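## Task

Scene 1: a loose part rests on the up-turned palm of the left hand. Rotate it inside that hand until its orientation in the hand matches the two goal pictures. Only the left hand may act: its wrist camera, camera post and the arm's final link count as part of it, and the right arm and right hand must not touch it. The task fails if the part touches anything else or leaves the hand. To finish, keep the part still for a moment, resting on the palm or fingers and clear of the wrist, camera and post. The palm must face straight up, and no motor of that hand may read moving or overload or be building toward a shutdown (a motor that was off from the very start is excused). Then declare it done. The hand is then opened, and the orientation must still hold with the hand open. Apart from resting on the open hand, nothing that only the robot was holding in place counts.

## Robot and tools

Robot: two UR-style six-joint arms, left_arm (base near y=+0.41) and right_arm (base near y=-0.37). Each carries the same 16-motor right hand (LEAP-like): index, middle and ring fingers with mcp, abd, pip and dip hinges, plus a thumb with cmc, axl, mcp and ipl. The two hands are identical, not mirror images.

Scene frame: origin on the table top between the arms. +z is up, +x points out over the table, and left_arm is on the +y side. The arm names do not match image sides. Result lines give each hand point's position (m), quat_wxyz and velocities in this frame, followed by Hand target, joint positions, joint torques, Wrist force and Wrist torque. Wrist force and torque are in the end effector's own axes, with offsets of about 4 N and noise, saturating near 50 N.

Hand point frame: the point sits in front of the palm where a pinch would meet. +z runs along the straight fingers toward the tips, +x runs across the palm away from the thumb, and +y points out of the palm face (the face is at y=-0.062). A palm-up hand has its +y pointing along world +z. A fixed mast near the wrist (x +0.05 to +0.10, z -0.16 to -0.11, out to y=+0.06) can collide with things.

execute_actions(actions): a list of actions. Each action is a table of up to 15 rows, one row per 1/30 s step. A table with fewer rows repeats its last row until step 15, so each action lasts 0.5 s. Every row has 48 numbers in [-1,1]: 24 for left_arm and left_gripper, then 24 for right_arm and right_gripper. The 24 are dx, dy, dz, rx, ry, rz, then index_mcp, index_abd, index_pip, index_dip, middle_mcp, middle_abd, middle_pip, middle_dip, ring_mcp, ring_abd, ring_pip, ring_dip, thumb_cmc, thumb_axl, thumb_mcp, thumb_ipl, current_limit, speed.
- dx..rz are an offset, not a pose. They are measured in the hand point's own axes from its measured pose at the start of the action (for a call's first action, the last reported pose). Every row refers to that same start, not to the previous row. 1.0 equals 0.6 m or 180 degrees. rx, ry, rz form one rotation vector. Each step is clipped to 100 mm and 16 degrees from the measured pose, and position takes priority over orientation. Zeros hold the arm still.
- Hinge numbers are absolute goal angles, scaled linearly between the hinge's two stops (value at +1, value at -1, straight value). Finger mcp: -18 to +128 deg, straight +0.75. abd: -60 to +60, straight 0.00; lower values swing the finger away from the thumb. pip: -29 to +108, straight +0.58. dip: -21 to +117, straight +0.70. thumb_cmc: -20 to +120, straight +0.71; lower values bring the thumb in front of the palm. thumb_axl: -27 to +140, straight +0.68; it rolls the thumb. thumb_mcp: -69 to +109, straight +0.23. thumb_ipl: -77 to +108, straight +0.17. For the fingers, lower values bend toward the palm.
- current_limit: -1 to +1 maps to 0 to 550 mA (minimum 11). speed: set-point rate is (speed+1)/2 of 5.9 rad/s. Defaults are +0.4 and -0.6, and the last values written stay in force.
- Zero is a real goal. To leave a hand unchanged, send back its hand_goal, current limit and speed.

move(target, speed, stop_force, blocking): a single 48-number row. Arm offsets are taken from the last reported pose, and the hand numbers are sent at the start. Each arm travels a straight path lasting 0.5 to 10 s. speed is 0.002 to 0.5 m/s (default 0.25), with turning capped at twice that in rad/s. stop_force is 9 to 40 N, for both arms together. It ends an arm's path when push against its motion rises by that much; the arm then backs off two steps. It is unreliable while the hand rotates, and it cannot be combined with blocking=false. The move: line reports how each arm ended (done, off_target, moving, held, contact, fault) and which limits applied.

wait(seconds 0-10) lets time run. stop brakes a running move. zoom_image(camera, region [x0,y0,x1,y1], at most 504x504) enlarges part of a camera's latest image. Cameras are cam_high, cam_low, cam_left_wrist and cam_right_wrist. show_instructions returns the goal pictures. read_manual returns licence texts. finished_scene(scene) ends a scene and reports success; it cannot be undone.

Hand result fields, one entry per motor: hand_goal, hand_measured, hand_current_ma, and hand_state (moving, goal, blocked or overload). A motor running at 495 mA or more accumulates seconds and shuts down at 5 s for 10 s, so press gently. A finger presses only while its goal lies past the object.

Cautions: the part must touch nothing except the working hand, must not fall, and the other arm must stay away. Avoid hard contact. 150 N of force, or joint torque at its limit (wrist joints 24.6 N m), stops the arm for 10 s. Keep the palm facing up and keep the part away from the mast and camera. Before finishing, let the motors settle to goal or blocked at low current, with the part resting so that it stays in place once the hand is opened.

Each tool is called after "Request:" by a JSON object that holds its "op" and its "data".

Reference images:

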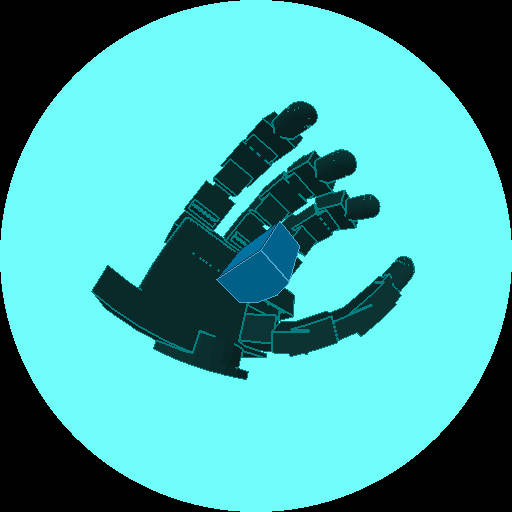

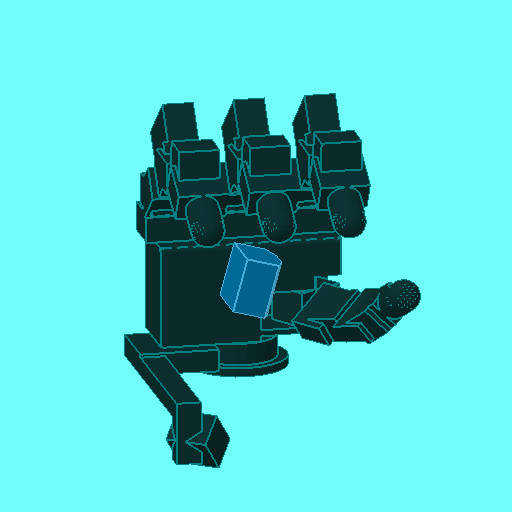

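## Session

Request:
{"op": "execute_actions", "data": {"actions": []}}

Request:
{"op": "zoom_image", "data": {"camera": "cam_left_wrist", "region": [150,150,500,500]}}

Scene clock: 0.00 s.
left_arm: end_effector_position=(+0.4921, +0.0513, +0.4273) hand_goal=(+0.046, +0.000, -0.008, +0.280, +0.046, +0.000, -0.008, +0.280, +0.046, +0.000, -0.008, +0.280, -0.104, +0.266, +0.032, -0.018) hand_measured=(+0.058, +0.000, -0.006, +0.282, +0.062, +0.000, -0.006, +0.282, +0.058, +0.000, -0.006, +0.282, -0.092, +0.270, +0.034, -0.016) hand_current_ma=(+76, +0, +13, +12, +82, +0, +12, +12, +75, +0, +12, +12, +63, +23, +11, +12) hand_state=(goal, goal, goal, goal, goal, goal, goal, goal, goal, goal, goal, goal, goal, goal, goal, goal) hand_current_limit=0.40 hand_speed=-0.60 end_effector_quat_wxyz=(+0.670, +0.602, +0.327, +0.286) end_effector_velocity=(+0.001, +0.001, +0.000) end_effector_angular_velocity=(+0.000, -0.000, +0.003) | right_arm: end_effector_position=(+0.2828, -0.7110, +0.2290) hand_goal=(+0.754, +0.000, +0.576, +0.696, +0.754, +0.000, +0.576, +0.696, +0.754, +0.000, +0.576, +0.696, +0.714, +0.678, +0.226, +0.168) hand_measured=(+0.754, +0.000, +0.576, +0.696, +0.754, +0.000, +0.576, +0.696, +0.754, +0.000, +0.576, +0.696, +0.714, +0.678, +0.226, +0.168) hand_current_ma=(+0, +0, +0, +0, +0, +0, +0, +0, +0, +0, +0, +0, +0, +0, +0, +0) hand_state=(goal, goal, goal, goal, goal, goal, goal, goal, goal, goal, goal, goal, goal, goal, goal, goal) hand_current_limit=0.40 hand_speed=-0.60 end_effector_quat_wxyz=(-0.008, +0.930, -0.366, +0.010) end_effector_velocity=(-0.001, -0.000, -0.000) end_effector_angular_velocity=(+0.000, +0.000, -0.002)
Joint positions: left_arm=[-0.773 -1.206  2.219 -4.22  -1.301 -0.077] | right_arm=[-0.868 -1.697  2.019 -1.898 -1.546  1.275]
Joint velocities: left_arm=[ 0.001 -0.    -0.    -0.     0.002  0.   ] | right_arm=[-0.002  0.     0.    -0.001 -0.     0.001]
Joint torques (N m, as the arm reports them, + toward a larger angle): no reading
Wrist force (N, on the end effector, along its own x y z axes, offset not removed): no reading
Wrist torque (N m, same axes, about the end effector's origin, offset not removed): no reading
Hand target (left_arm): +0.492, +0.051, +0.427; +0.670, +0.602, +0.327, +0.286
Hand target (right_arm): +0.283, -0.711, +0.229; -0.008, +0.930, -0.366, +0.010

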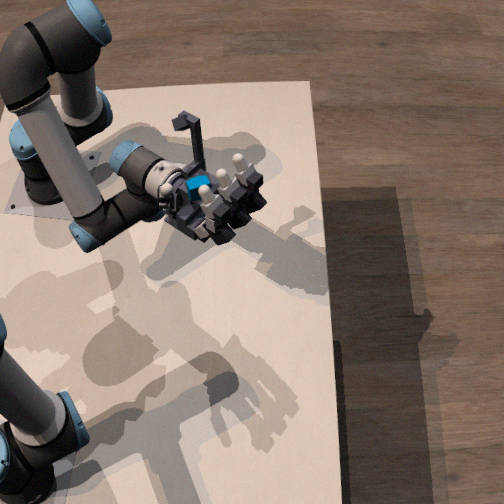

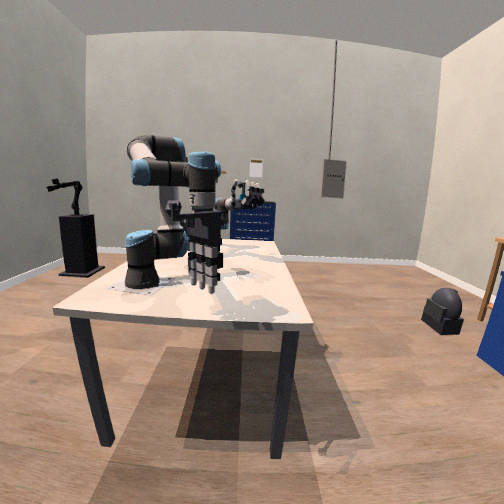

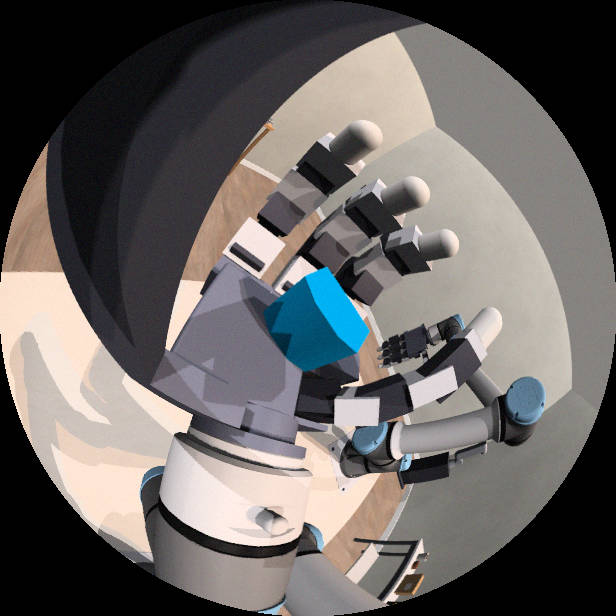

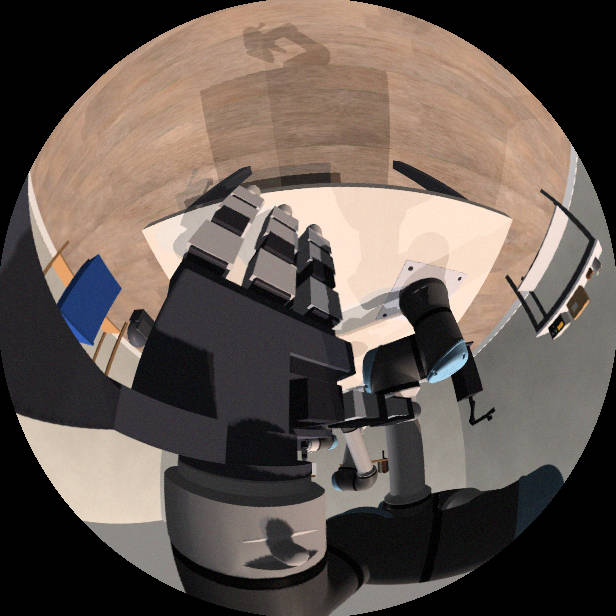

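Region (150, 150, 500, 500) of cam_left_wrist's 616x616 image, scaled by 1.440, with more detail than that image has.

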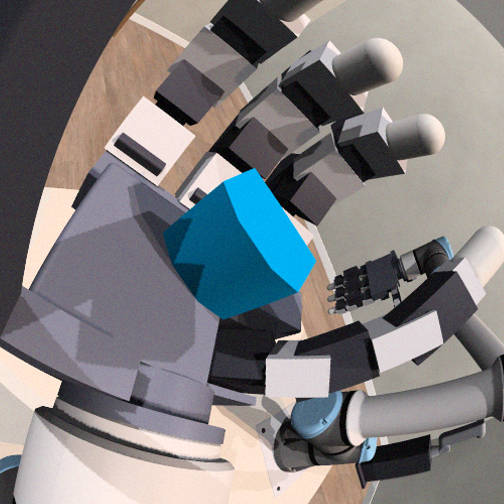

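Request:
{"op": "show_instructions", "data": {}}

Request:
{"op": "zoom_image", "data": {"camera": "cam_high", "region": [150,130,270,250]}}

Request:
{"op": "zoom_image", "data": {"camera": "cam_left_wrist", "region": [240,240,400,400]}}

Reference images for this scene: goal picture from the wrist camera place, goal picture looking into the palm.

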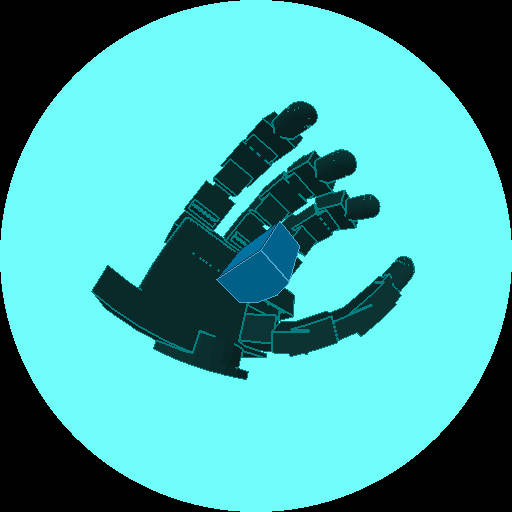

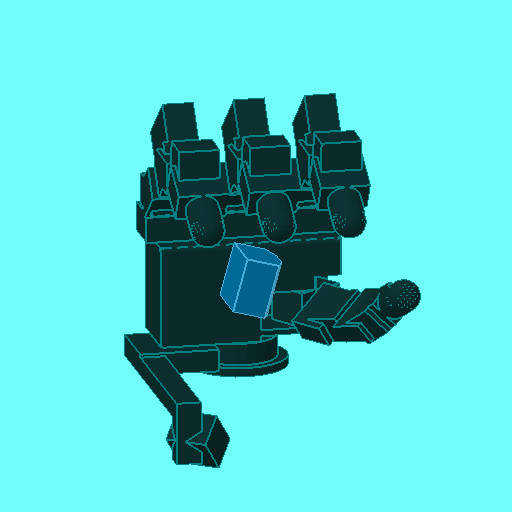

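Region (150, 130, 270, 250) of cam_high's 504x504 image, scaled by 4.200, with more detail than that image has.

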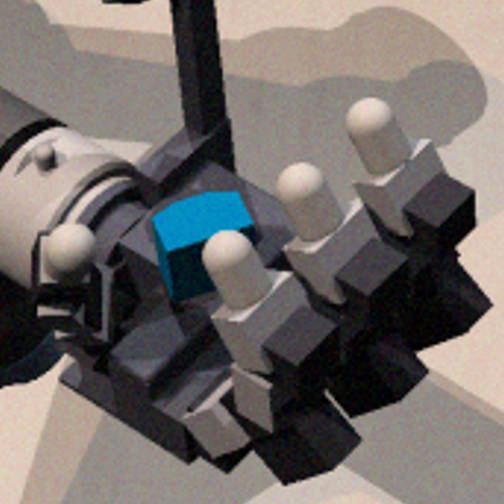

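Region (240, 240, 400, 400) of cam_left_wrist's 616x616 image, scaled by 3.150, with more detail than that image has.

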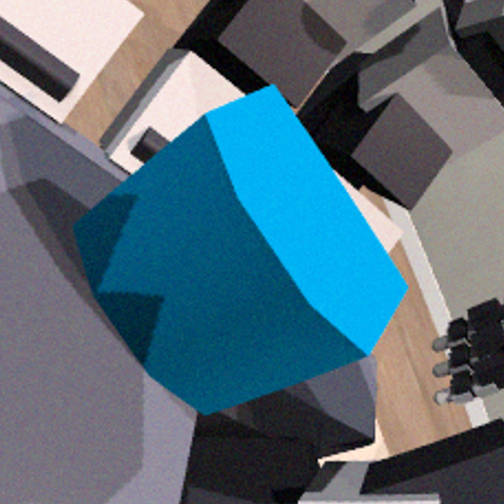

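Request:
{"op": "move", "data": {"target": [0,0,0,0.15,0,0.06,-0.4,0,0.3,0.4,-0.4,0,0.3,0.4,-0.4,0,0.3,0.4,-0.104,0.266,0.032,-0.018,0.4,-0.6,0,0,0,0,0,0,0.754,0,0.576,0.696,0.754,0,0.576,0.696,0.754,0,0.576,0.696,0.714,0.678,0.226,0.168,0.4,-0.6]}}

Scene clock: 3.93 s.
left_arm: end_effector_position=(+0.4921, +0.0513, +0.4273) hand_goal=(-0.400, +0.000, +0.300, +0.400, -0.400, +0.000, +0.300, +0.400, -0.400, +0.000, +0.300, +0.400, -0.104, +0.266, +0.032, -0.018) hand_measured=(-0.392, +0.000, +0.298, +0.398, -0.392, +0.000, +0.298, +0.398, -0.392, +0.000, +0.298, +0.396, -0.092, +0.270, +0.032, -0.016) hand_current_ma=(+43, +0, -11, -15, +47, +0, -9, -15, +42, +0, -10, -16, +63, +23, +3, +10) hand_state=(goal, goal, goal, goal, goal, goal, goal, goal, goal, goal, goal, goal, goal, goal, goal, goal) hand_current_limit=0.40 hand_speed=-0.60 end_effector_quat_wxyz=(+0.482, +0.769, +0.327, +0.263) end_effector_velocity=(+0.000, -0.001, +0.001) end_effector_angular_velocity=(+0.004, +0.004, +0.000) | right_arm: end_effector_position=(+0.2828, -0.7110, +0.2290) hand_goal=(+0.754, +0.000, +0.576, +0.696, +0.754, +0.000, +0.576, +0.696, +0.754, +0.000, +0.576, +0.696, +0.714, +0.678, +0.226, +0.168) hand_measured=(+0.754, +0.000, +0.576, +0.696, +0.754, +0.000, +0.576, +0.696, +0.754, +0.000, +0.576, +0.696, +0.714, +0.678, +0.222, +0.168) hand_current_ma=(-5, +0, +4, +0, -5, +0, +4, +0, -5, +0, +4, +0, +1, -4, -25, -2) hand_state=(goal, goal, goal, goal, goal, goal, goal, goal, goal, goal, goal, goal, goal, goal, goal, goal) hand_current_limit=0.40 hand_speed=-0.60 end_effector_quat_wxyz=(-0.008, +0.930, -0.366, +0.010) end_effector_velocity=(+0.000, -0.000, +0.000) end_effector_angular_velocity=(-0.001, -0.000, -0.000)
Joint positions: left_arm=[-0.742 -1.619  2.263 -3.368 -1.35   0.001] | right_arm=[-0.868 -1.697  2.019 -1.898 -1.546  1.275]
Joint velocities: left_arm=[-0.    -0.003 -0.004  0.013  0.001 -0.001] | right_arm=[ 0. -0. -0. -0. -0.  0.]
Joint torques (N m, as the arm reports them, + toward a larger angle): left_arm=[  6.76 -27.26 -33.8   -2.1    0.41   1.76] | right_arm=[  0.5  -17.02 -22.93  -2.55   0.23  -0.09]
Wrist force (N, on the end effector, along its own x y z axes, offset not removed): left_arm=[-1.9 0.1 3.3] | right_arm=[-1.7 -3.9 2.2]
Wrist torque (N m, same axes, about the end effector's origin, offset not removed): left_arm=[-0.20 0.07 -0.12] | right_arm=[-0.94 0.14 -0.33]
Hand target (left_arm): +0.492, +0.051, +0.427; +0.482, +0.769, +0.327, +0.263
Hand target (right_arm): +0.283, -0.711, +0.229; -0.008, +0.930, -0.366, +0.010
Off the commanded pose (left_arm): 0.000 m, 0 deg.
Off the commanded pose (right_arm): 0.000 m, 0 deg.
move: done
camera_calibration (this result's frames):
cam_left_wrist: T_world_to_cam=[[-0.198069, -0.856195, 0.477179, -0.00601639], [-0.978004, 0.140146, -0.154491, 0.490448], [0.0654002, -0.497283, -0.86512, 0.491877], [0, 0, 0, 1]] pos_world=[0.4463, 0.170717, 0.504174]
cam_right_wrist: T_world_to_cam=[[-0.999002, 0.0369049, -0.0251758, 0.357136], [0.00367652, 0.629546, 0.776955, 0.207536], [0.0445228, 0.776087, -0.629053, 0.794837], [0, 0, 0, 1]] pos_world=[0.320628, -0.760696, 0.347739]

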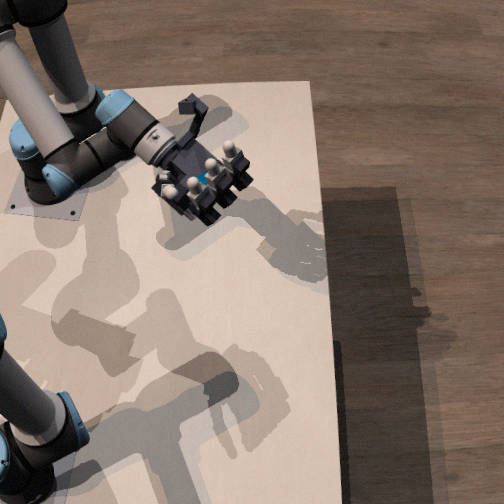

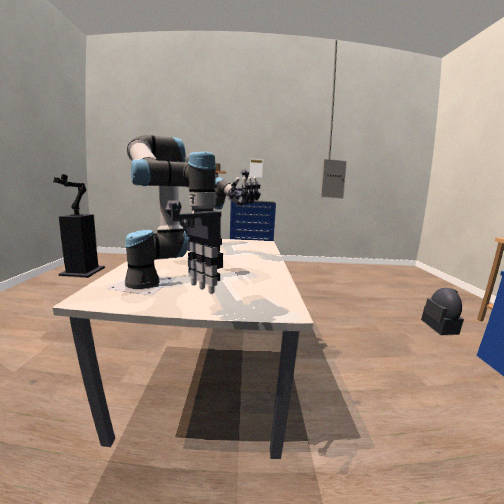

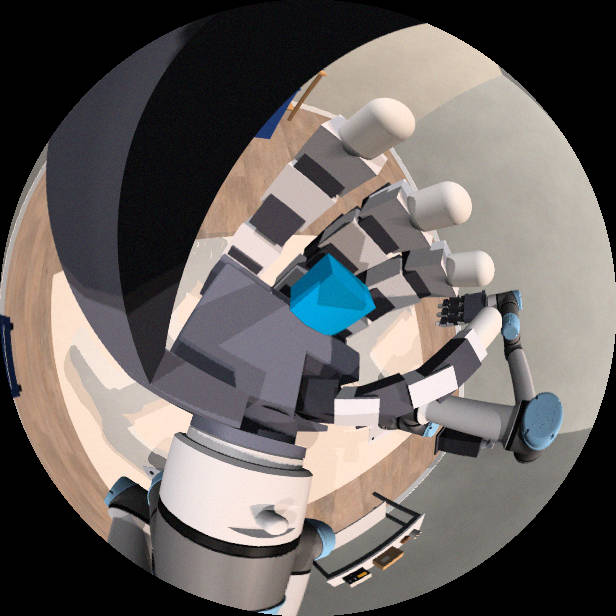

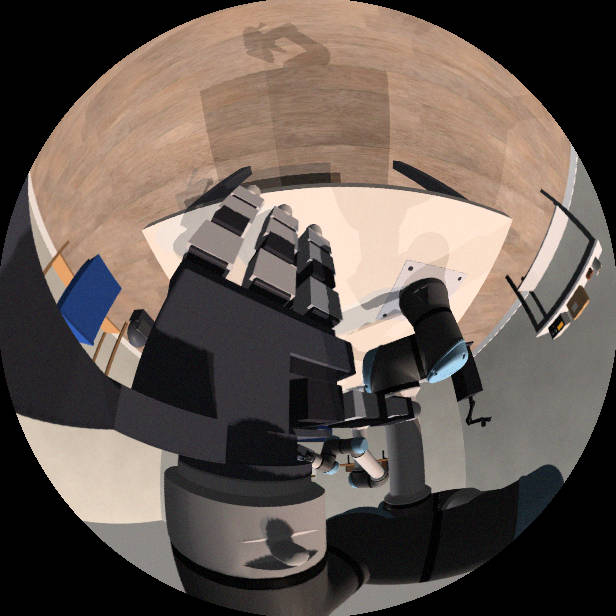

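Request:
{"op": "move", "data": {"target": [0,0,0,-0.02,0,-0.04,0.25,0,-0.1,0.3,-0.6,0,0.5,0.4,-0.4,0,0.3,0.4,-0.104,0.266,0.032,-0.018,0.4,-0.8,0,0,0,0,0,0,0.754,0,0.576,0.696,0.754,0,0.576,0.696,0.754,0,0.576,0.696,0.714,0.678,0.226,0.168,0.4,-0.6]}}

Request:
{"op": "zoom_image", "data": {"camera": "cam_left_wrist", "region": [240,180,480,420]}}

Request:
{"op": "zoom_image", "data": {"camera": "cam_high", "region": [150,130,270,250]}}

Scene clock: 5.80 s.
left_arm: end_effector_position=(+0.4921, +0.0513, +0.4273) hand_goal=(+0.250, +0.000, -0.100, +0.300, -0.600, +0.000, +0.500, +0.400, -0.400, +0.000, +0.300, +0.400, -0.104, +0.266, +0.032, -0.018) hand_measured=(+0.256, +0.000, -0.096, +0.302, -0.584, +0.000, +0.498, +0.398, -0.392, +0.000, +0.298, +0.396, -0.092, +0.270, +0.032, -0.016) hand_current_ma=(+42, +0, +21, +13, +87, +0, -11, -15, +42, +0, -10, -16, +63, +23, +2, +10) hand_state=(goal, goal, goal, goal, goal, goal, goal, goal, goal, goal, goal, goal, goal, goal, goal, goal) hand_current_limit=0.40 hand_speed=-0.80 end_effector_quat_wxyz=(+0.522, +0.731, +0.366, +0.243) end_effector_velocity=(+0.001, +0.001, +0.001) end_effector_angular_velocity=(-0.000, -0.002, +0.003) | right_arm: end_effector_position=(+0.2828, -0.7110, +0.2290) hand_goal=(+0.754, +0.000, +0.576, +0.696, +0.754, +0.000, +0.576, +0.696, +0.754, +0.000, +0.576, +0.696, +0.714, +0.678, +0.226, +0.168) hand_measured=(+0.754, +0.000, +0.576, +0.696, +0.754, +0.000, +0.576, +0.696, +0.754, +0.000, +0.576, +0.696, +0.714, +0.678, +0.222, +0.168) hand_current_ma=(-5, +0, +4, +0, -5, +0, +4, +0, -5, +0, +4, +0, +1, -4, -25, -2) hand_state=(goal, goal, goal, goal, goal, goal, goal, goal, goal, goal, goal, goal, goal, goal, goal, goal) hand_current_limit=0.40 hand_speed=-0.60 end_effector_quat_wxyz=(-0.008, +0.930, -0.366, +0.010) end_effector_velocity=(+0.000, -0.000, +0.000) end_effector_angular_velocity=(-0.001, -0.001, +0.002)
Joint positions: left_arm=[-0.772 -1.573  2.286 -3.499 -1.318 -0.121] | right_arm=[-0.868 -1.697  2.019 -1.898 -1.546  1.275]
Joint velocities: left_arm=[ 0.001 -0.    -0.001  0.     0.002  0.   ] | right_arm=[ 0.001 -0.    -0.    -0.001  0.    -0.001]
Joint torques (N m, as the arm reports them, + toward a larger angle): left_arm=[-8.07 -8.05 -9.28 -4.72  2.65 -1.79] | right_arm=[  0.59 -18.56 -21.96  -2.62   0.29  -0.06]
Wrist force (N, on the end effector, along its own x y z axes, offset not removed): left_arm=[-3.7 0.4 0.9] | right_arm=[-2.9 -4.7 -0.4]
Wrist torque (N m, same axes, about the end effector's origin, offset not removed): left_arm=[0.19 0.36 -0.40] | right_arm=[-0.63 0.19 -0.41]
Hand target (left_arm): +0.492, +0.051, +0.427; +0.522, +0.731, +0.366, +0.243
Hand target (right_arm): +0.283, -0.711, +0.229; -0.008, +0.930, -0.366, +0.010
Off the commanded pose (left_arm): 0.000 m, 0 deg.
Off the commanded pose (right_arm): 0.000 m, 0 deg.
move: done
camera_calibration (this result's frames):
cam_left_wrist: T_world_to_cam=[[-0.148723, -0.793721, 0.589821, -0.0816264], [-0.986419, 0.0770324, -0.145062, 0.493799], [0.0697033, -0.603385, -0.794398, 0.464982], [0, 0, 0, 1]] pos_world=[0.442542, 0.177736, 0.489157]
cam_right_wrist: T_world_to_cam=[[-0.999002, 0.0369049, -0.0251758, 0.357136], [0.00367652, 0.629546, 0.776955, 0.207536], [0.0445228, 0.776086, -0.629053, 0.794837], [0, 0, 0, 1]] pos_world=[0.320628, -0.760696, 0.347739]

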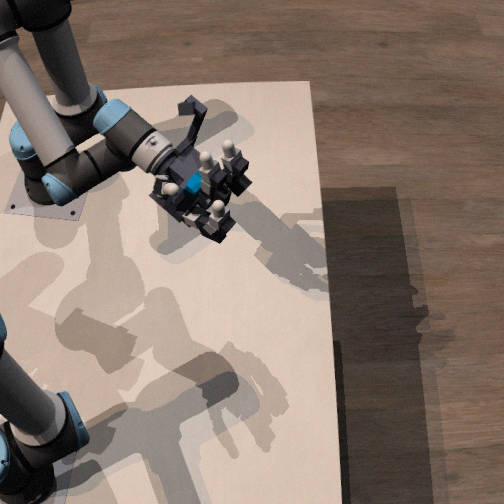

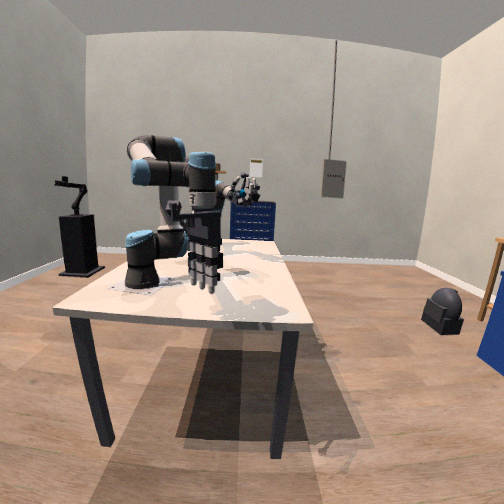

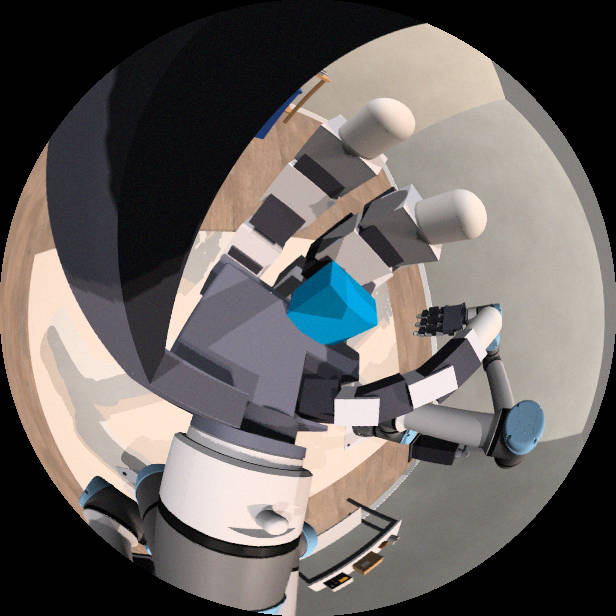

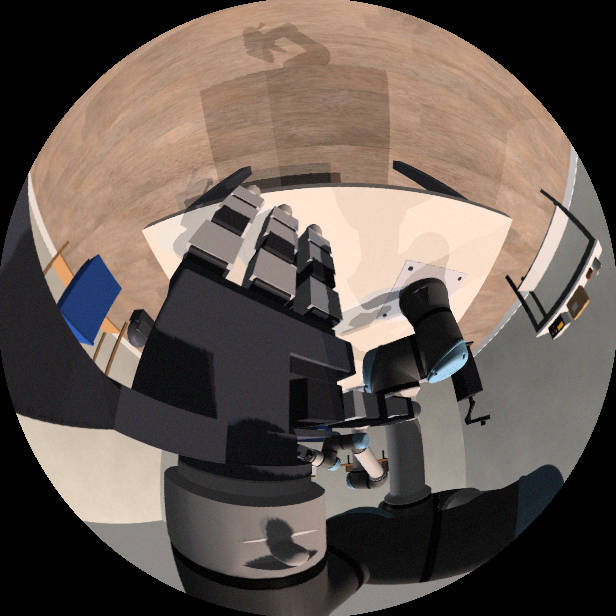

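Region (240, 180, 480, 420) of cam_left_wrist's 616x616 image, scaled by 2.100, with more detail than that image has.

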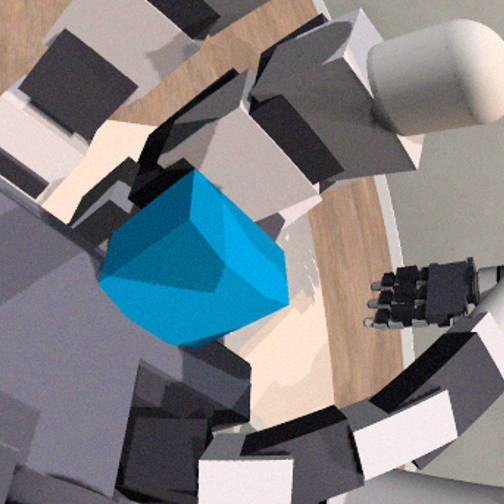

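Region (150, 130, 270, 250) of cam_high's 504x504 image, scaled by 4.200, with more detail than that image has.

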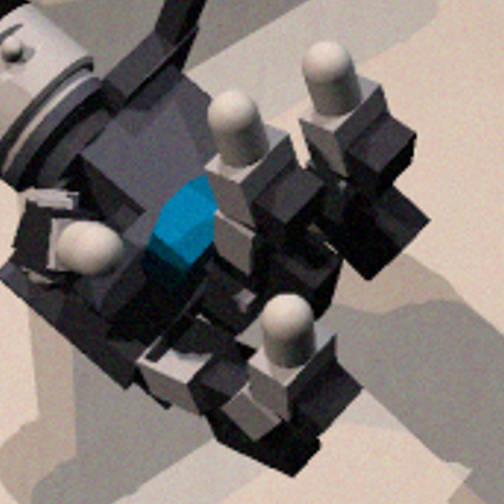

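Request:
{"op": "move", "data": {"target": [0,0,0,0.03,0,0.075,0.5,0.2,-0.3,0.3,-0.6,0,0.5,0.4,-0.4,0,0.3,0.4,0.05,0.68,-0.6,0,0.4,-0.6,0,0,0,0,0,0,0.754,0,0.576,0.696,0.754,0,0.576,0.696,0.754,0,0.576,0.696,0.714,0.678,0.226,0.168,0.4,-0.6], "speed": 0.08}}

Request:
{"op": "zoom_image", "data": {"camera": "cam_high", "region": [150,130,270,250]}}

Scene clock: 8.03 s.
left_arm: end_effector_position=(+0.4921, +0.0513, +0.4273) hand_goal=(+0.500, +0.200, -0.300, +0.300, -0.600, +0.000, +0.500, +0.400, -0.400, +0.000, +0.300, +0.400, +0.050, +0.680, -0.600, +0.000) hand_measured=(+0.508, +0.198, -0.294, +0.302, -0.584, +0.000, +0.498, +0.398, -0.392, +0.000, +0.298, +0.396, +0.054, +0.682, -0.602, -0.004) hand_current_ma=(+44, -11, +34, +13, +87, +0, -10, -15, +42, +0, -10, -15, +23, +14, -12, -26) hand_state=(goal, goal, goal, goal, goal, goal, goal, goal, goal, goal, goal, goal, goal, goal, goal, goal) hand_current_limit=0.40 hand_speed=-0.60 end_effector_quat_wxyz=(+0.455, +0.793, +0.289, +0.285) end_effector_velocity=(-0.000, -0.000, -0.001) end_effector_angular_velocity=(+0.007, -0.000, -0.002) | right_arm: end_effector_position=(+0.2828, -0.7110, +0.2290) hand_goal=(+0.754, +0.000, +0.576, +0.696, +0.754, +0.000, +0.576, +0.696, +0.754, +0.000, +0.576, +0.696, +0.714, +0.678, +0.226, +0.168) hand_measured=(+0.754, +0.000, +0.576, +0.696, +0.754, +0.000, +0.576, +0.696, +0.754, +0.000, +0.576, +0.696, +0.714, +0.678, +0.222, +0.168) hand_current_ma=(-5, +0, +4, +0, -5, +0, +4, +0, -5, +0, +4, +0, +1, -4, -25, -2) hand_state=(goal, goal, goal, goal, goal, goal, goal, goal, goal, goal, goal, goal, goal, goal, goal, goal) hand_current_limit=0.40 hand_speed=-0.60 end_effector_quat_wxyz=(-0.008, +0.930, -0.366, +0.010) end_effector_velocity=(+0.000, -0.000, -0.000) end_effector_angular_velocity=(-0.001, -0.000, +0.001)
Joint positions: left_arm=[-0.719 -1.639  2.243 -3.297 -1.368  0.114] | right_arm=[-0.868 -1.697  2.019 -1.898 -1.546  1.275]
Joint velocities: left_arm=[-0.    -0.001 -0.     0.006  0.     0.005] | right_arm=[ 0.001  0.001  0.    -0.002  0.    -0.   ]
Joint torques (N m, as the arm reports them, + toward a larger angle): left_arm=[ 11.56 -28.39 -33.88  -1.85  -2.35   1.74] | right_arm=[  0.48 -17.65 -21.9   -2.73   0.16  -0.04]
Wrist force (N, on the end effector, along its own x y z axes, offset not removed): left_arm=[-3.3 0.1 0.7] | right_arm=[1.0 -3.0 1.0]
Wrist torque (N m, same axes, about the end effector's origin, offset not removed): left_arm=[0.21 0.18 -0.30] | right_arm=[-0.52 -0.04 -0.07]
Hand target (left_arm): +0.492, +0.051, +0.427; +0.455, +0.793, +0.288, +0.285
Hand target (right_arm): +0.283, -0.711, +0.229; -0.008, +0.930, -0.366, +0.010
Off the commanded pose (left_arm): 0.000 m, 0 deg.
Off the commanded pose (right_arm): 0.000 m, 0 deg.
move: done
camera_calibration (this result's frames):
cam_left_wrist: T_world_to_cam=[[-0.249184, -0.890196, 0.381391, 0.061808], [-0.96495, 0.194737, -0.175923, 0.490376], [0.0823352, -0.411861, -0.90752, 0.497273], [0, 0, 0, 1]] pos_world=[0.447647, 0.164334, 0.513981]
cam_right_wrist: T_world_to_cam=[[-0.999002, 0.0369048, -0.0251757, 0.357136], [0.00367655, 0.629545, 0.776955, 0.207536], [0.0445227, 0.776087, -0.629053, 0.794837], [0, 0, 0, 1]] pos_world=[0.320628, -0.760696, 0.347739]

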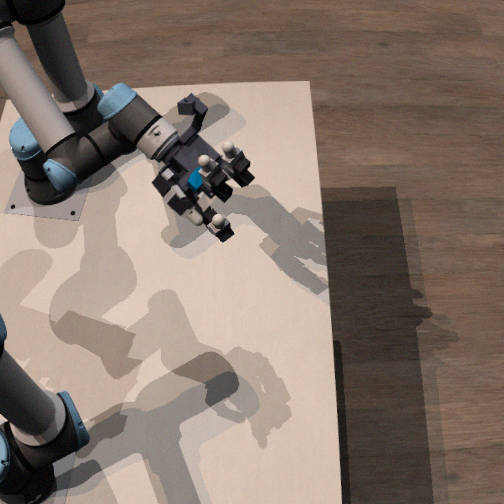

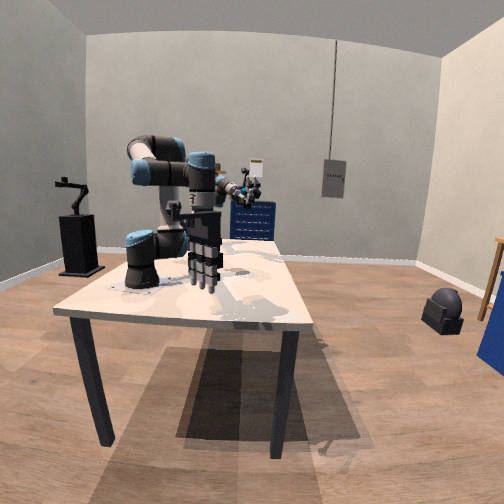

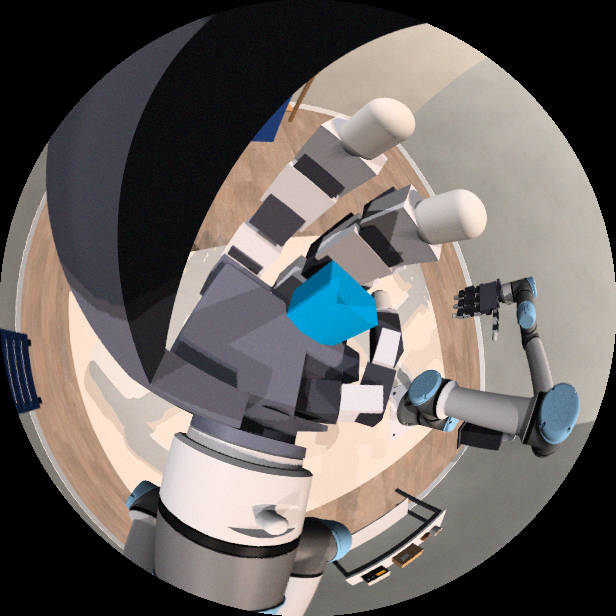

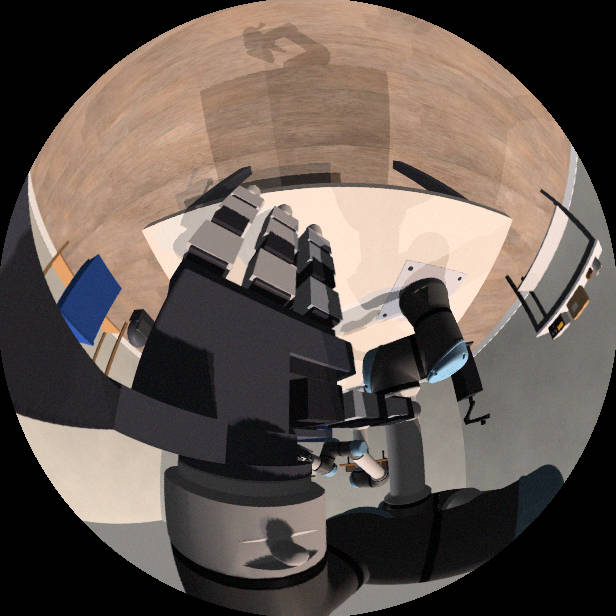

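Region (150, 130, 270, 250) of cam_high's 504x504 image, scaled by 4.200, with more detail than that image has.

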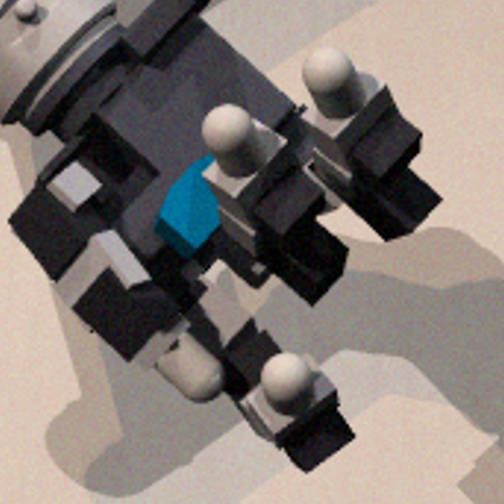

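Good cage. Release the middle slightly so it slides.

Request:
{"op": "move", "data": {"target": [0,0,0,0,0,0.02,0.6,0.1,-0.5,0.3,-0.45,-0.2,0.5,0.4,-0.4,0,0.3,0.4,0.1,0.68,-0.6,0,0.4,-0.8,0,0,0,0,0,0,0.754,0,0.576,0.696,0.754,0,0.576,0.696,0.754,0,0.576,0.696,0.714,0.678,0.226,0.168,0.4,-0.6], "speed": 0.08}}

Request:
{"op": "zoom_image", "data": {"camera": "cam_high", "region": [150,130,270,250]}}

Scene clock: 9.00 s.
left_arm: end_effector_position=(+0.4920, +0.0513, +0.4273) hand_goal=(+0.600, +0.100, -0.500, +0.300, -0.450, -0.200, +0.500, +0.400, -0.400, +0.000, +0.300, +0.400, +0.100, +0.680, -0.600, +0.000) hand_measured=(+0.606, +0.104, -0.494, +0.302, -0.446, -0.190, +0.498, +0.398, -0.392, +0.000, +0.298, +0.398, +0.102, +0.682, -0.602, -0.004) hand_current_ma=(+40, +20, +33, +13, +23, +53, -7, -14, +42, -3, -7, -14, +15, +16, -12, -26) hand_state=(goal, goal, goal, goal, goal, goal, goal, goal, goal, goal, goal, goal, goal, goal, goal, goal) hand_current_limit=0.40 hand_speed=-0.80 end_effector_quat_wxyz=(+0.446, +0.802, +0.264, +0.299) end_effector_velocity=(+0.000, +0.001, -0.001) end_effector_angular_velocity=(+0.006, -0.004, -0.002) | right_arm: end_effector_position=(+0.2828, -0.7110, +0.2290) hand_goal=(+0.754, +0.000, +0.576, +0.696, +0.754, +0.000, +0.576, +0.696, +0.754, +0.000, +0.576, +0.696, +0.714, +0.678, +0.226, +0.168) hand_measured=(+0.754, +0.000, +0.576, +0.696, +0.754, +0.000, +0.576, +0.696, +0.754, +0.000, +0.576, +0.696, +0.714, +0.678, +0.222, +0.168) hand_current_ma=(-5, +0, +4, +0, -5, +0, +4, +0, -5, +0, +4, +0, +1, -4, -25, -2) hand_state=(goal, goal, goal, goal, goal, goal, goal, goal, goal, goal, goal, goal, goal, goal, goal, goal) hand_current_limit=0.40 hand_speed=-0.60 end_effector_quat_wxyz=(-0.008, +0.930, -0.366, +0.010) end_effector_velocity=(-0.001, -0.001, -0.000) end_effector_angular_velocity=(-0.000, -0.000, -0.003)
Joint positions: left_arm=[-0.704 -1.638  2.235 -3.292 -1.381  0.183] | right_arm=[-0.868 -1.697  2.019 -1.898 -1.546  1.275]
Joint velocities: left_arm=[ 0.002 -0.     0.     0.001 -0.001  0.008] | right_arm=[-0.002  0.001  0.    -0.001  0.     0.001]
Joint torques (N m, as the arm reports them, + toward a larger angle): left_arm=[ 11.17  -7.8  -34.32  -2.1   -2.37   1.78] | right_arm=[ -0.38 -18.33 -22.36  -2.55   0.12   0.08]
Wrist force (N, on the end effector, along its own x y z axes, offset not removed): left_arm=[-1.9 -2.7 0.5] | right_arm=[2.4 -1.0 1.3]
Wrist torque (N m, same axes, about the end effector's origin, offset not removed): left_arm=[0.01 0.19 -0.32] | right_arm=[-0.24 -0.34 -0.23]
Hand target (left_arm): +0.492, +0.051, +0.427; +0.446, +0.802, +0.264, +0.299
Hand target (right_arm): +0.283, -0.711, +0.229; -0.008, +0.930, -0.366, +0.010
Off the commanded pose (left_arm): 0.000 m, 0 deg.
Off the commanded pose (right_arm): 0.000 m, 0 deg.
move: done
camera_calibration (this result's frames):
cam_left_wrist: T_world_to_cam=[[-0.285166, -0.899025, 0.332316, 0.100932], [-0.952851, 0.228392, -0.199781, 0.492886], [0.103709, -0.373619, -0.921767, 0.490883], [0, 0, 0, 1]] pos_world=[0.44752, 0.161572, 0.517407]
cam_right_wrist: T_world_to_cam=[[-0.999002, 0.0369049, -0.0251758, 0.357136], [0.00367651, 0.629546, 0.776955, 0.207536], [0.0445228, 0.776086, -0.629053, 0.794837], [0, 0, 0, 1]] pos_world=[0.320628, -0.760696, 0.347739]

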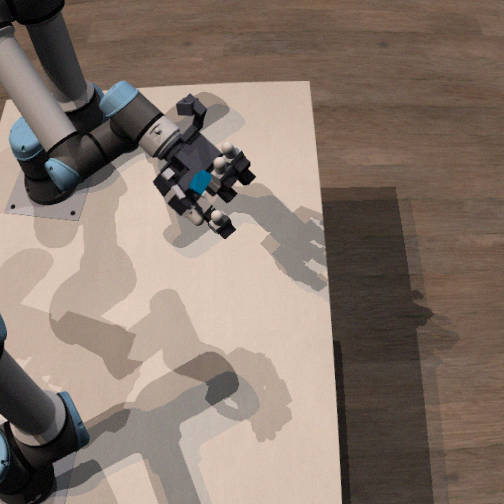

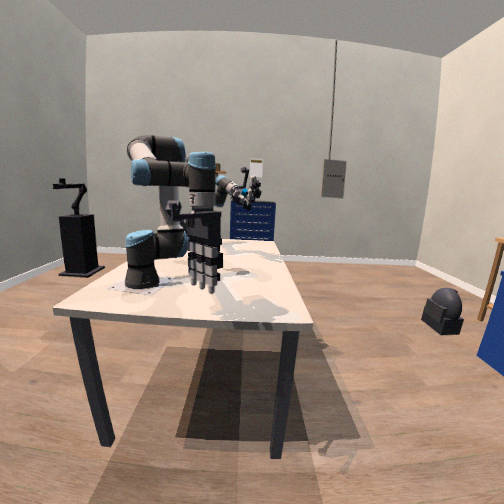

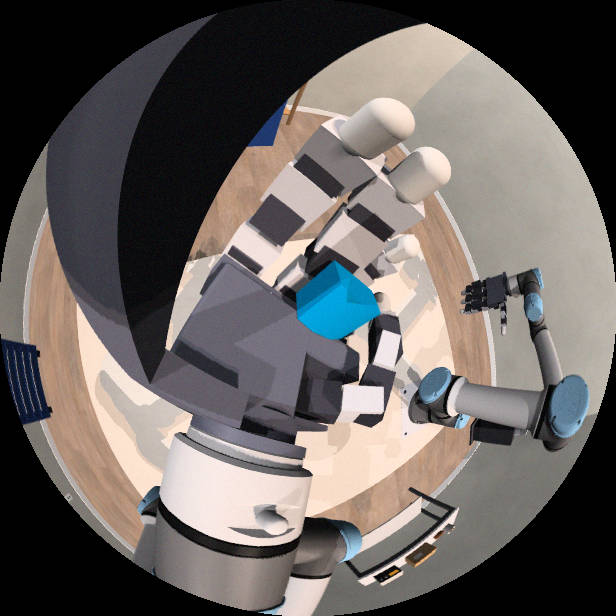

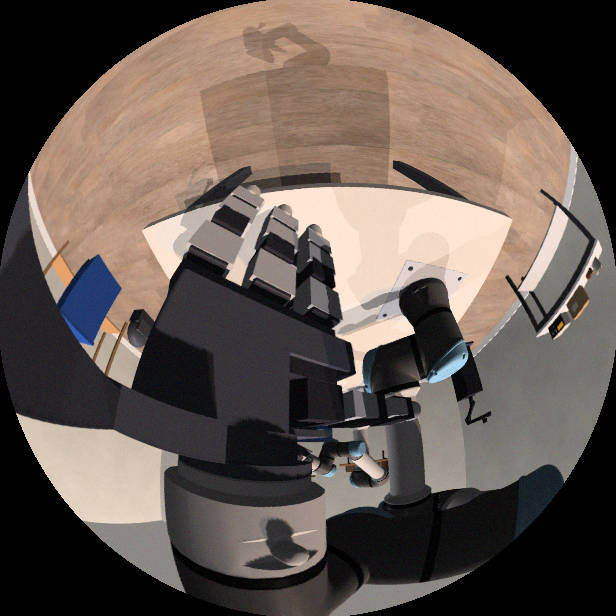

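Region (150, 130, 270, 250) of cam_high's 504x504 image, scaled by 4.200, with more detail than that image has.

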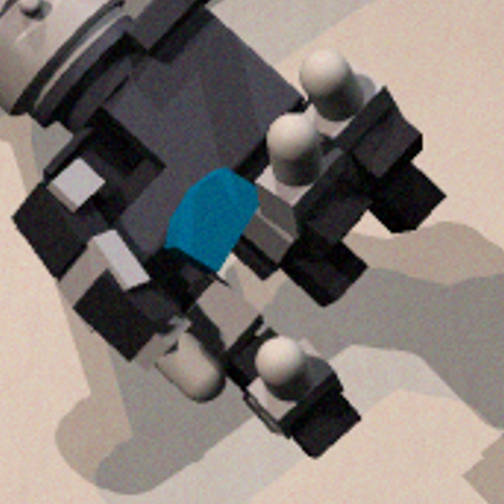

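Moving. Push with middle again.

Request:
{"op": "move", "data": {"target": [0,0,0,0,0,-0.03,0.6,0.1,-0.5,0.3,-0.7,-0.2,0.6,0.6,-0.4,-0.2,0.3,0.4,0.1,0.68,-0.6,0,0.4,-0.8,0,0,0,0,0,0,0.754,0,0.576,0.696,0.754,0,0.576,0.696,0.754,0,0.576,0.696,0.714,0.678,0.226,0.168,0.4,-0.6], "speed": 0.08}}

Request:
{"op": "zoom_image", "data": {"camera": "cam_high", "region": [150,130,270,250]}}

Scene clock: 10.13 s.
left_arm: end_effector_position=(+0.4920, +0.0513, +0.4273) hand_goal=(+0.600, +0.100, -0.500, +0.300, -0.700, -0.200, +0.600, +0.600, -0.400, -0.200, +0.300, +0.400, +0.100, +0.680, -0.600, +0.000) hand_measured=(+0.608, +0.104, -0.494, +0.302, -0.690, -0.200, +0.600, +0.598, -0.392, -0.196, +0.298, +0.398, +0.104, +0.684, -0.602, -0.004) hand_current_ma=(+50, +17, +32, +13, +54, -1, -1, -14, +42, +15, -7, -14, +20, +23, -11, -22) hand_state=(goal, goal, goal, goal, goal, goal, goal, goal, goal, goal, goal, goal, goal, goal, goal, goal) hand_current_limit=0.40 hand_speed=-0.80 end_effector_quat_wxyz=(+0.459, +0.788, +0.301, +0.278) end_effector_velocity=(+0.000, +0.000, +0.000) end_effector_angular_velocity=(-0.005, +0.003, +0.005) | right_arm: end_effector_position=(+0.2828, -0.7110, +0.2290) hand_goal=(+0.754, +0.000, +0.576, +0.696, +0.754, +0.000, +0.576, +0.696, +0.754, +0.000, +0.576, +0.696, +0.714, +0.678, +0.226, +0.168) hand_measured=(+0.754, +0.000, +0.576, +0.696, +0.754, +0.000, +0.576, +0.696, +0.754, +0.000, +0.576, +0.696, +0.714, +0.678, +0.222, +0.168) hand_current_ma=(-5, +0, +4, +0, -5, +0, +4, +0, -5, +0, +4, +0, +1, -4, -25, -2) hand_state=(goal, goal, goal, goal, goal, goal, goal, goal, goal, goal, goal, goal, goal, goal, goal, goal) hand_current_limit=0.40 hand_speed=-0.60 end_effector_quat_wxyz=(-0.008, +0.930, -0.366, +0.010) end_effector_velocity=(+0.000, +0.000, +0.001) end_effector_angular_velocity=(-0.002, -0.001, -0.002)
Joint positions: left_arm=[-0.727 -1.64   2.247 -3.3   -1.361  0.079] | right_arm=[-0.868 -1.697  2.019 -1.898 -1.546  1.275]
Joint velocities: left_arm=[-0.001 -0.     0.    -0.     0.003 -0.008] | right_arm=[ 0.001 -0.002  0.    -0.001  0.     0.003]
Joint torques (N m, as the arm reports them, + toward a larger angle): left_arm=[ -8.63 -28.55 -11.41  -4.85   2.56  -1.76] | right_arm=[  0.28 -18.55 -22.2   -2.47   0.24   0.  ]
Wrist force (N, on the end effector, along its own x y z axes, offset not removed): left_arm=[-3.6 0.7 2.3] | right_arm=[-1.5 1.0 4.1]
Wrist torque (N m, same axes, about the end effector's origin, offset not removed): left_arm=[0.15 0.33 -0.34] | right_arm=[-0.22 -0.02 -0.25]
Hand target (left_arm): +0.492, +0.051, +0.427; +0.459, +0.788, +0.301, +0.278
Hand target (right_arm): +0.283, -0.711, +0.229; -0.008, +0.930, -0.366, +0.010
Off the commanded pose (left_arm): 0.000 m, 0 deg.
Off the commanded pose (right_arm): 0.000 m, 0 deg.
move: done
camera_calibration (this result's frames):
cam_left_wrist: T_world_to_cam=[[-0.230394, -0.884532, 0.405612, 0.0419274], [-0.970422, 0.177965, -0.163122, 0.488457], [0.0721016, -0.431198, -0.899372, 0.499822], [0, 0, 0, 1]] pos_world=[0.447632, 0.16568, 0.512198]
cam_right_wrist: T_world_to_cam=[[-0.999002, 0.0369049, -0.0251758, 0.357136], [0.00367654, 0.629546, 0.776955, 0.207536], [0.0445227, 0.776086, -0.629053, 0.794837], [0, 0, 0, 1]] pos_world=[0.320628, -0.760696, 0.347739]

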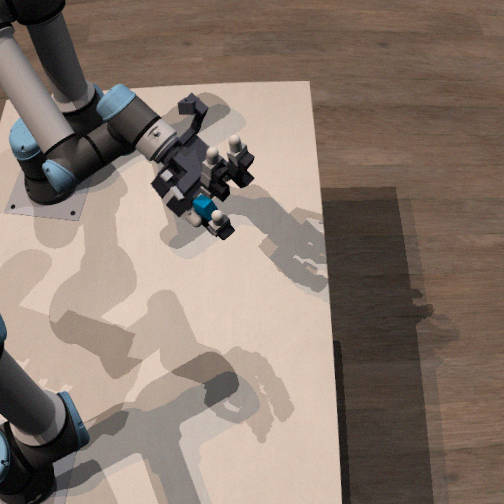

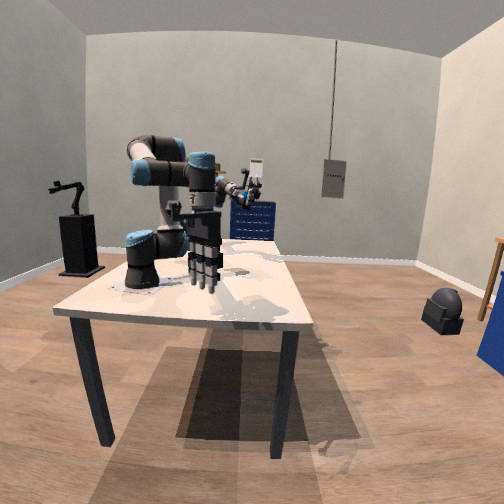

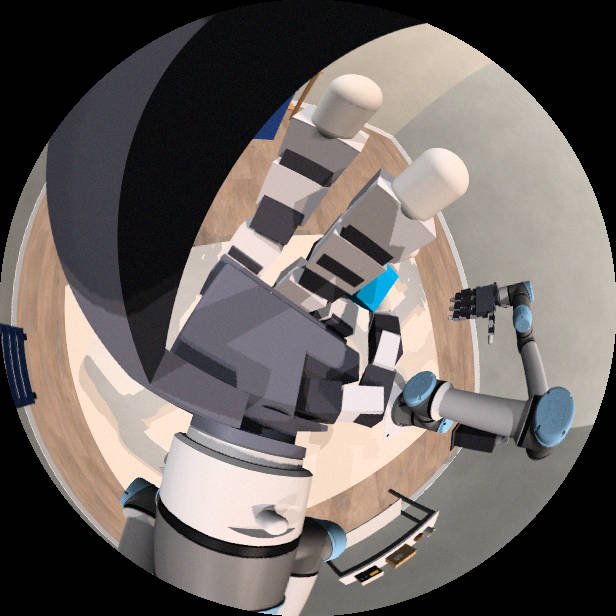

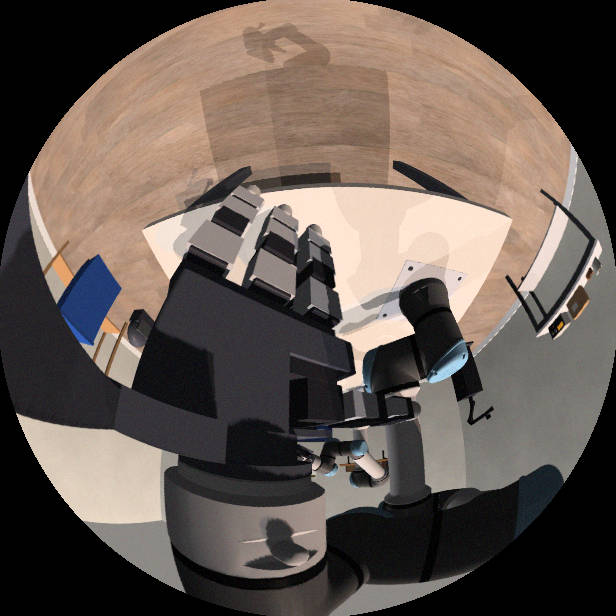

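Region (150, 130, 270, 250) of cam_high's 504x504 image, scaled by 4.200, with more detail than that image has.

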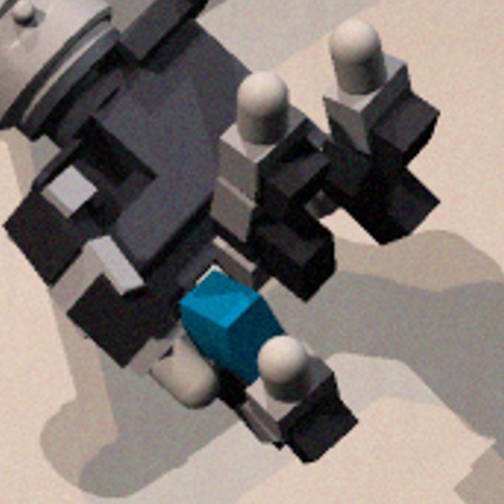

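Request:
{"op": "zoom_image", "data": {"camera": "cam_high", "region": [180,180,240,240]}}

Request:
{"op": "zoom_image", "data": {"camera": "cam_left_wrist", "region": [310,230,450,370]}}

Request:
{"op": "zoom_image", "data": {"camera": "cam_low", "region": [220,165,280,225]}}

Region (180, 180, 240, 240) of cam_high's 504x504 image, scaled by 8.400, with more detail than that image has.

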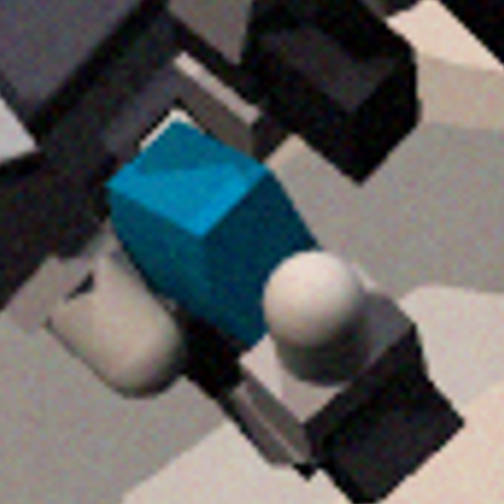

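Region (310, 230, 450, 370) of cam_left_wrist's 616x616 image, scaled by 3.600, with more detail than that image has.

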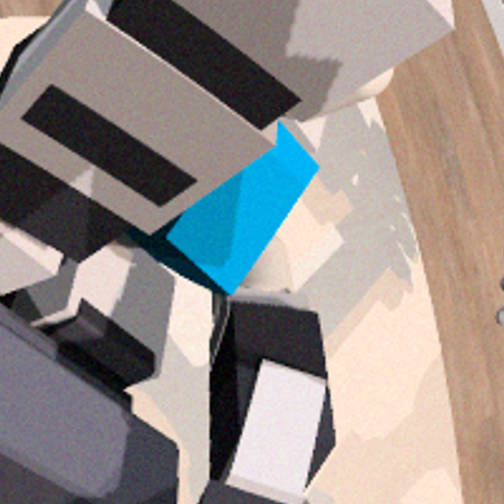

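Region (220, 165, 280, 225) of cam_low's 504x504 image, scaled by 8.400, with more detail than that image has.

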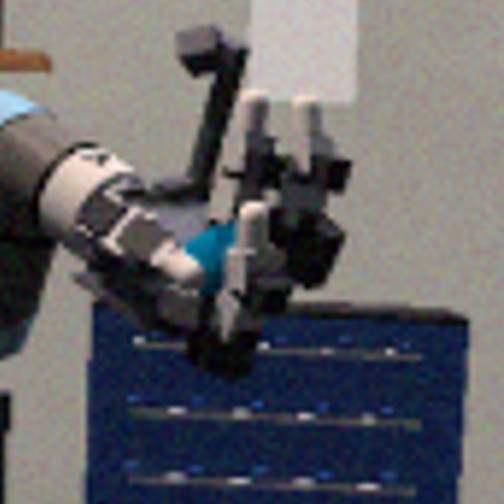

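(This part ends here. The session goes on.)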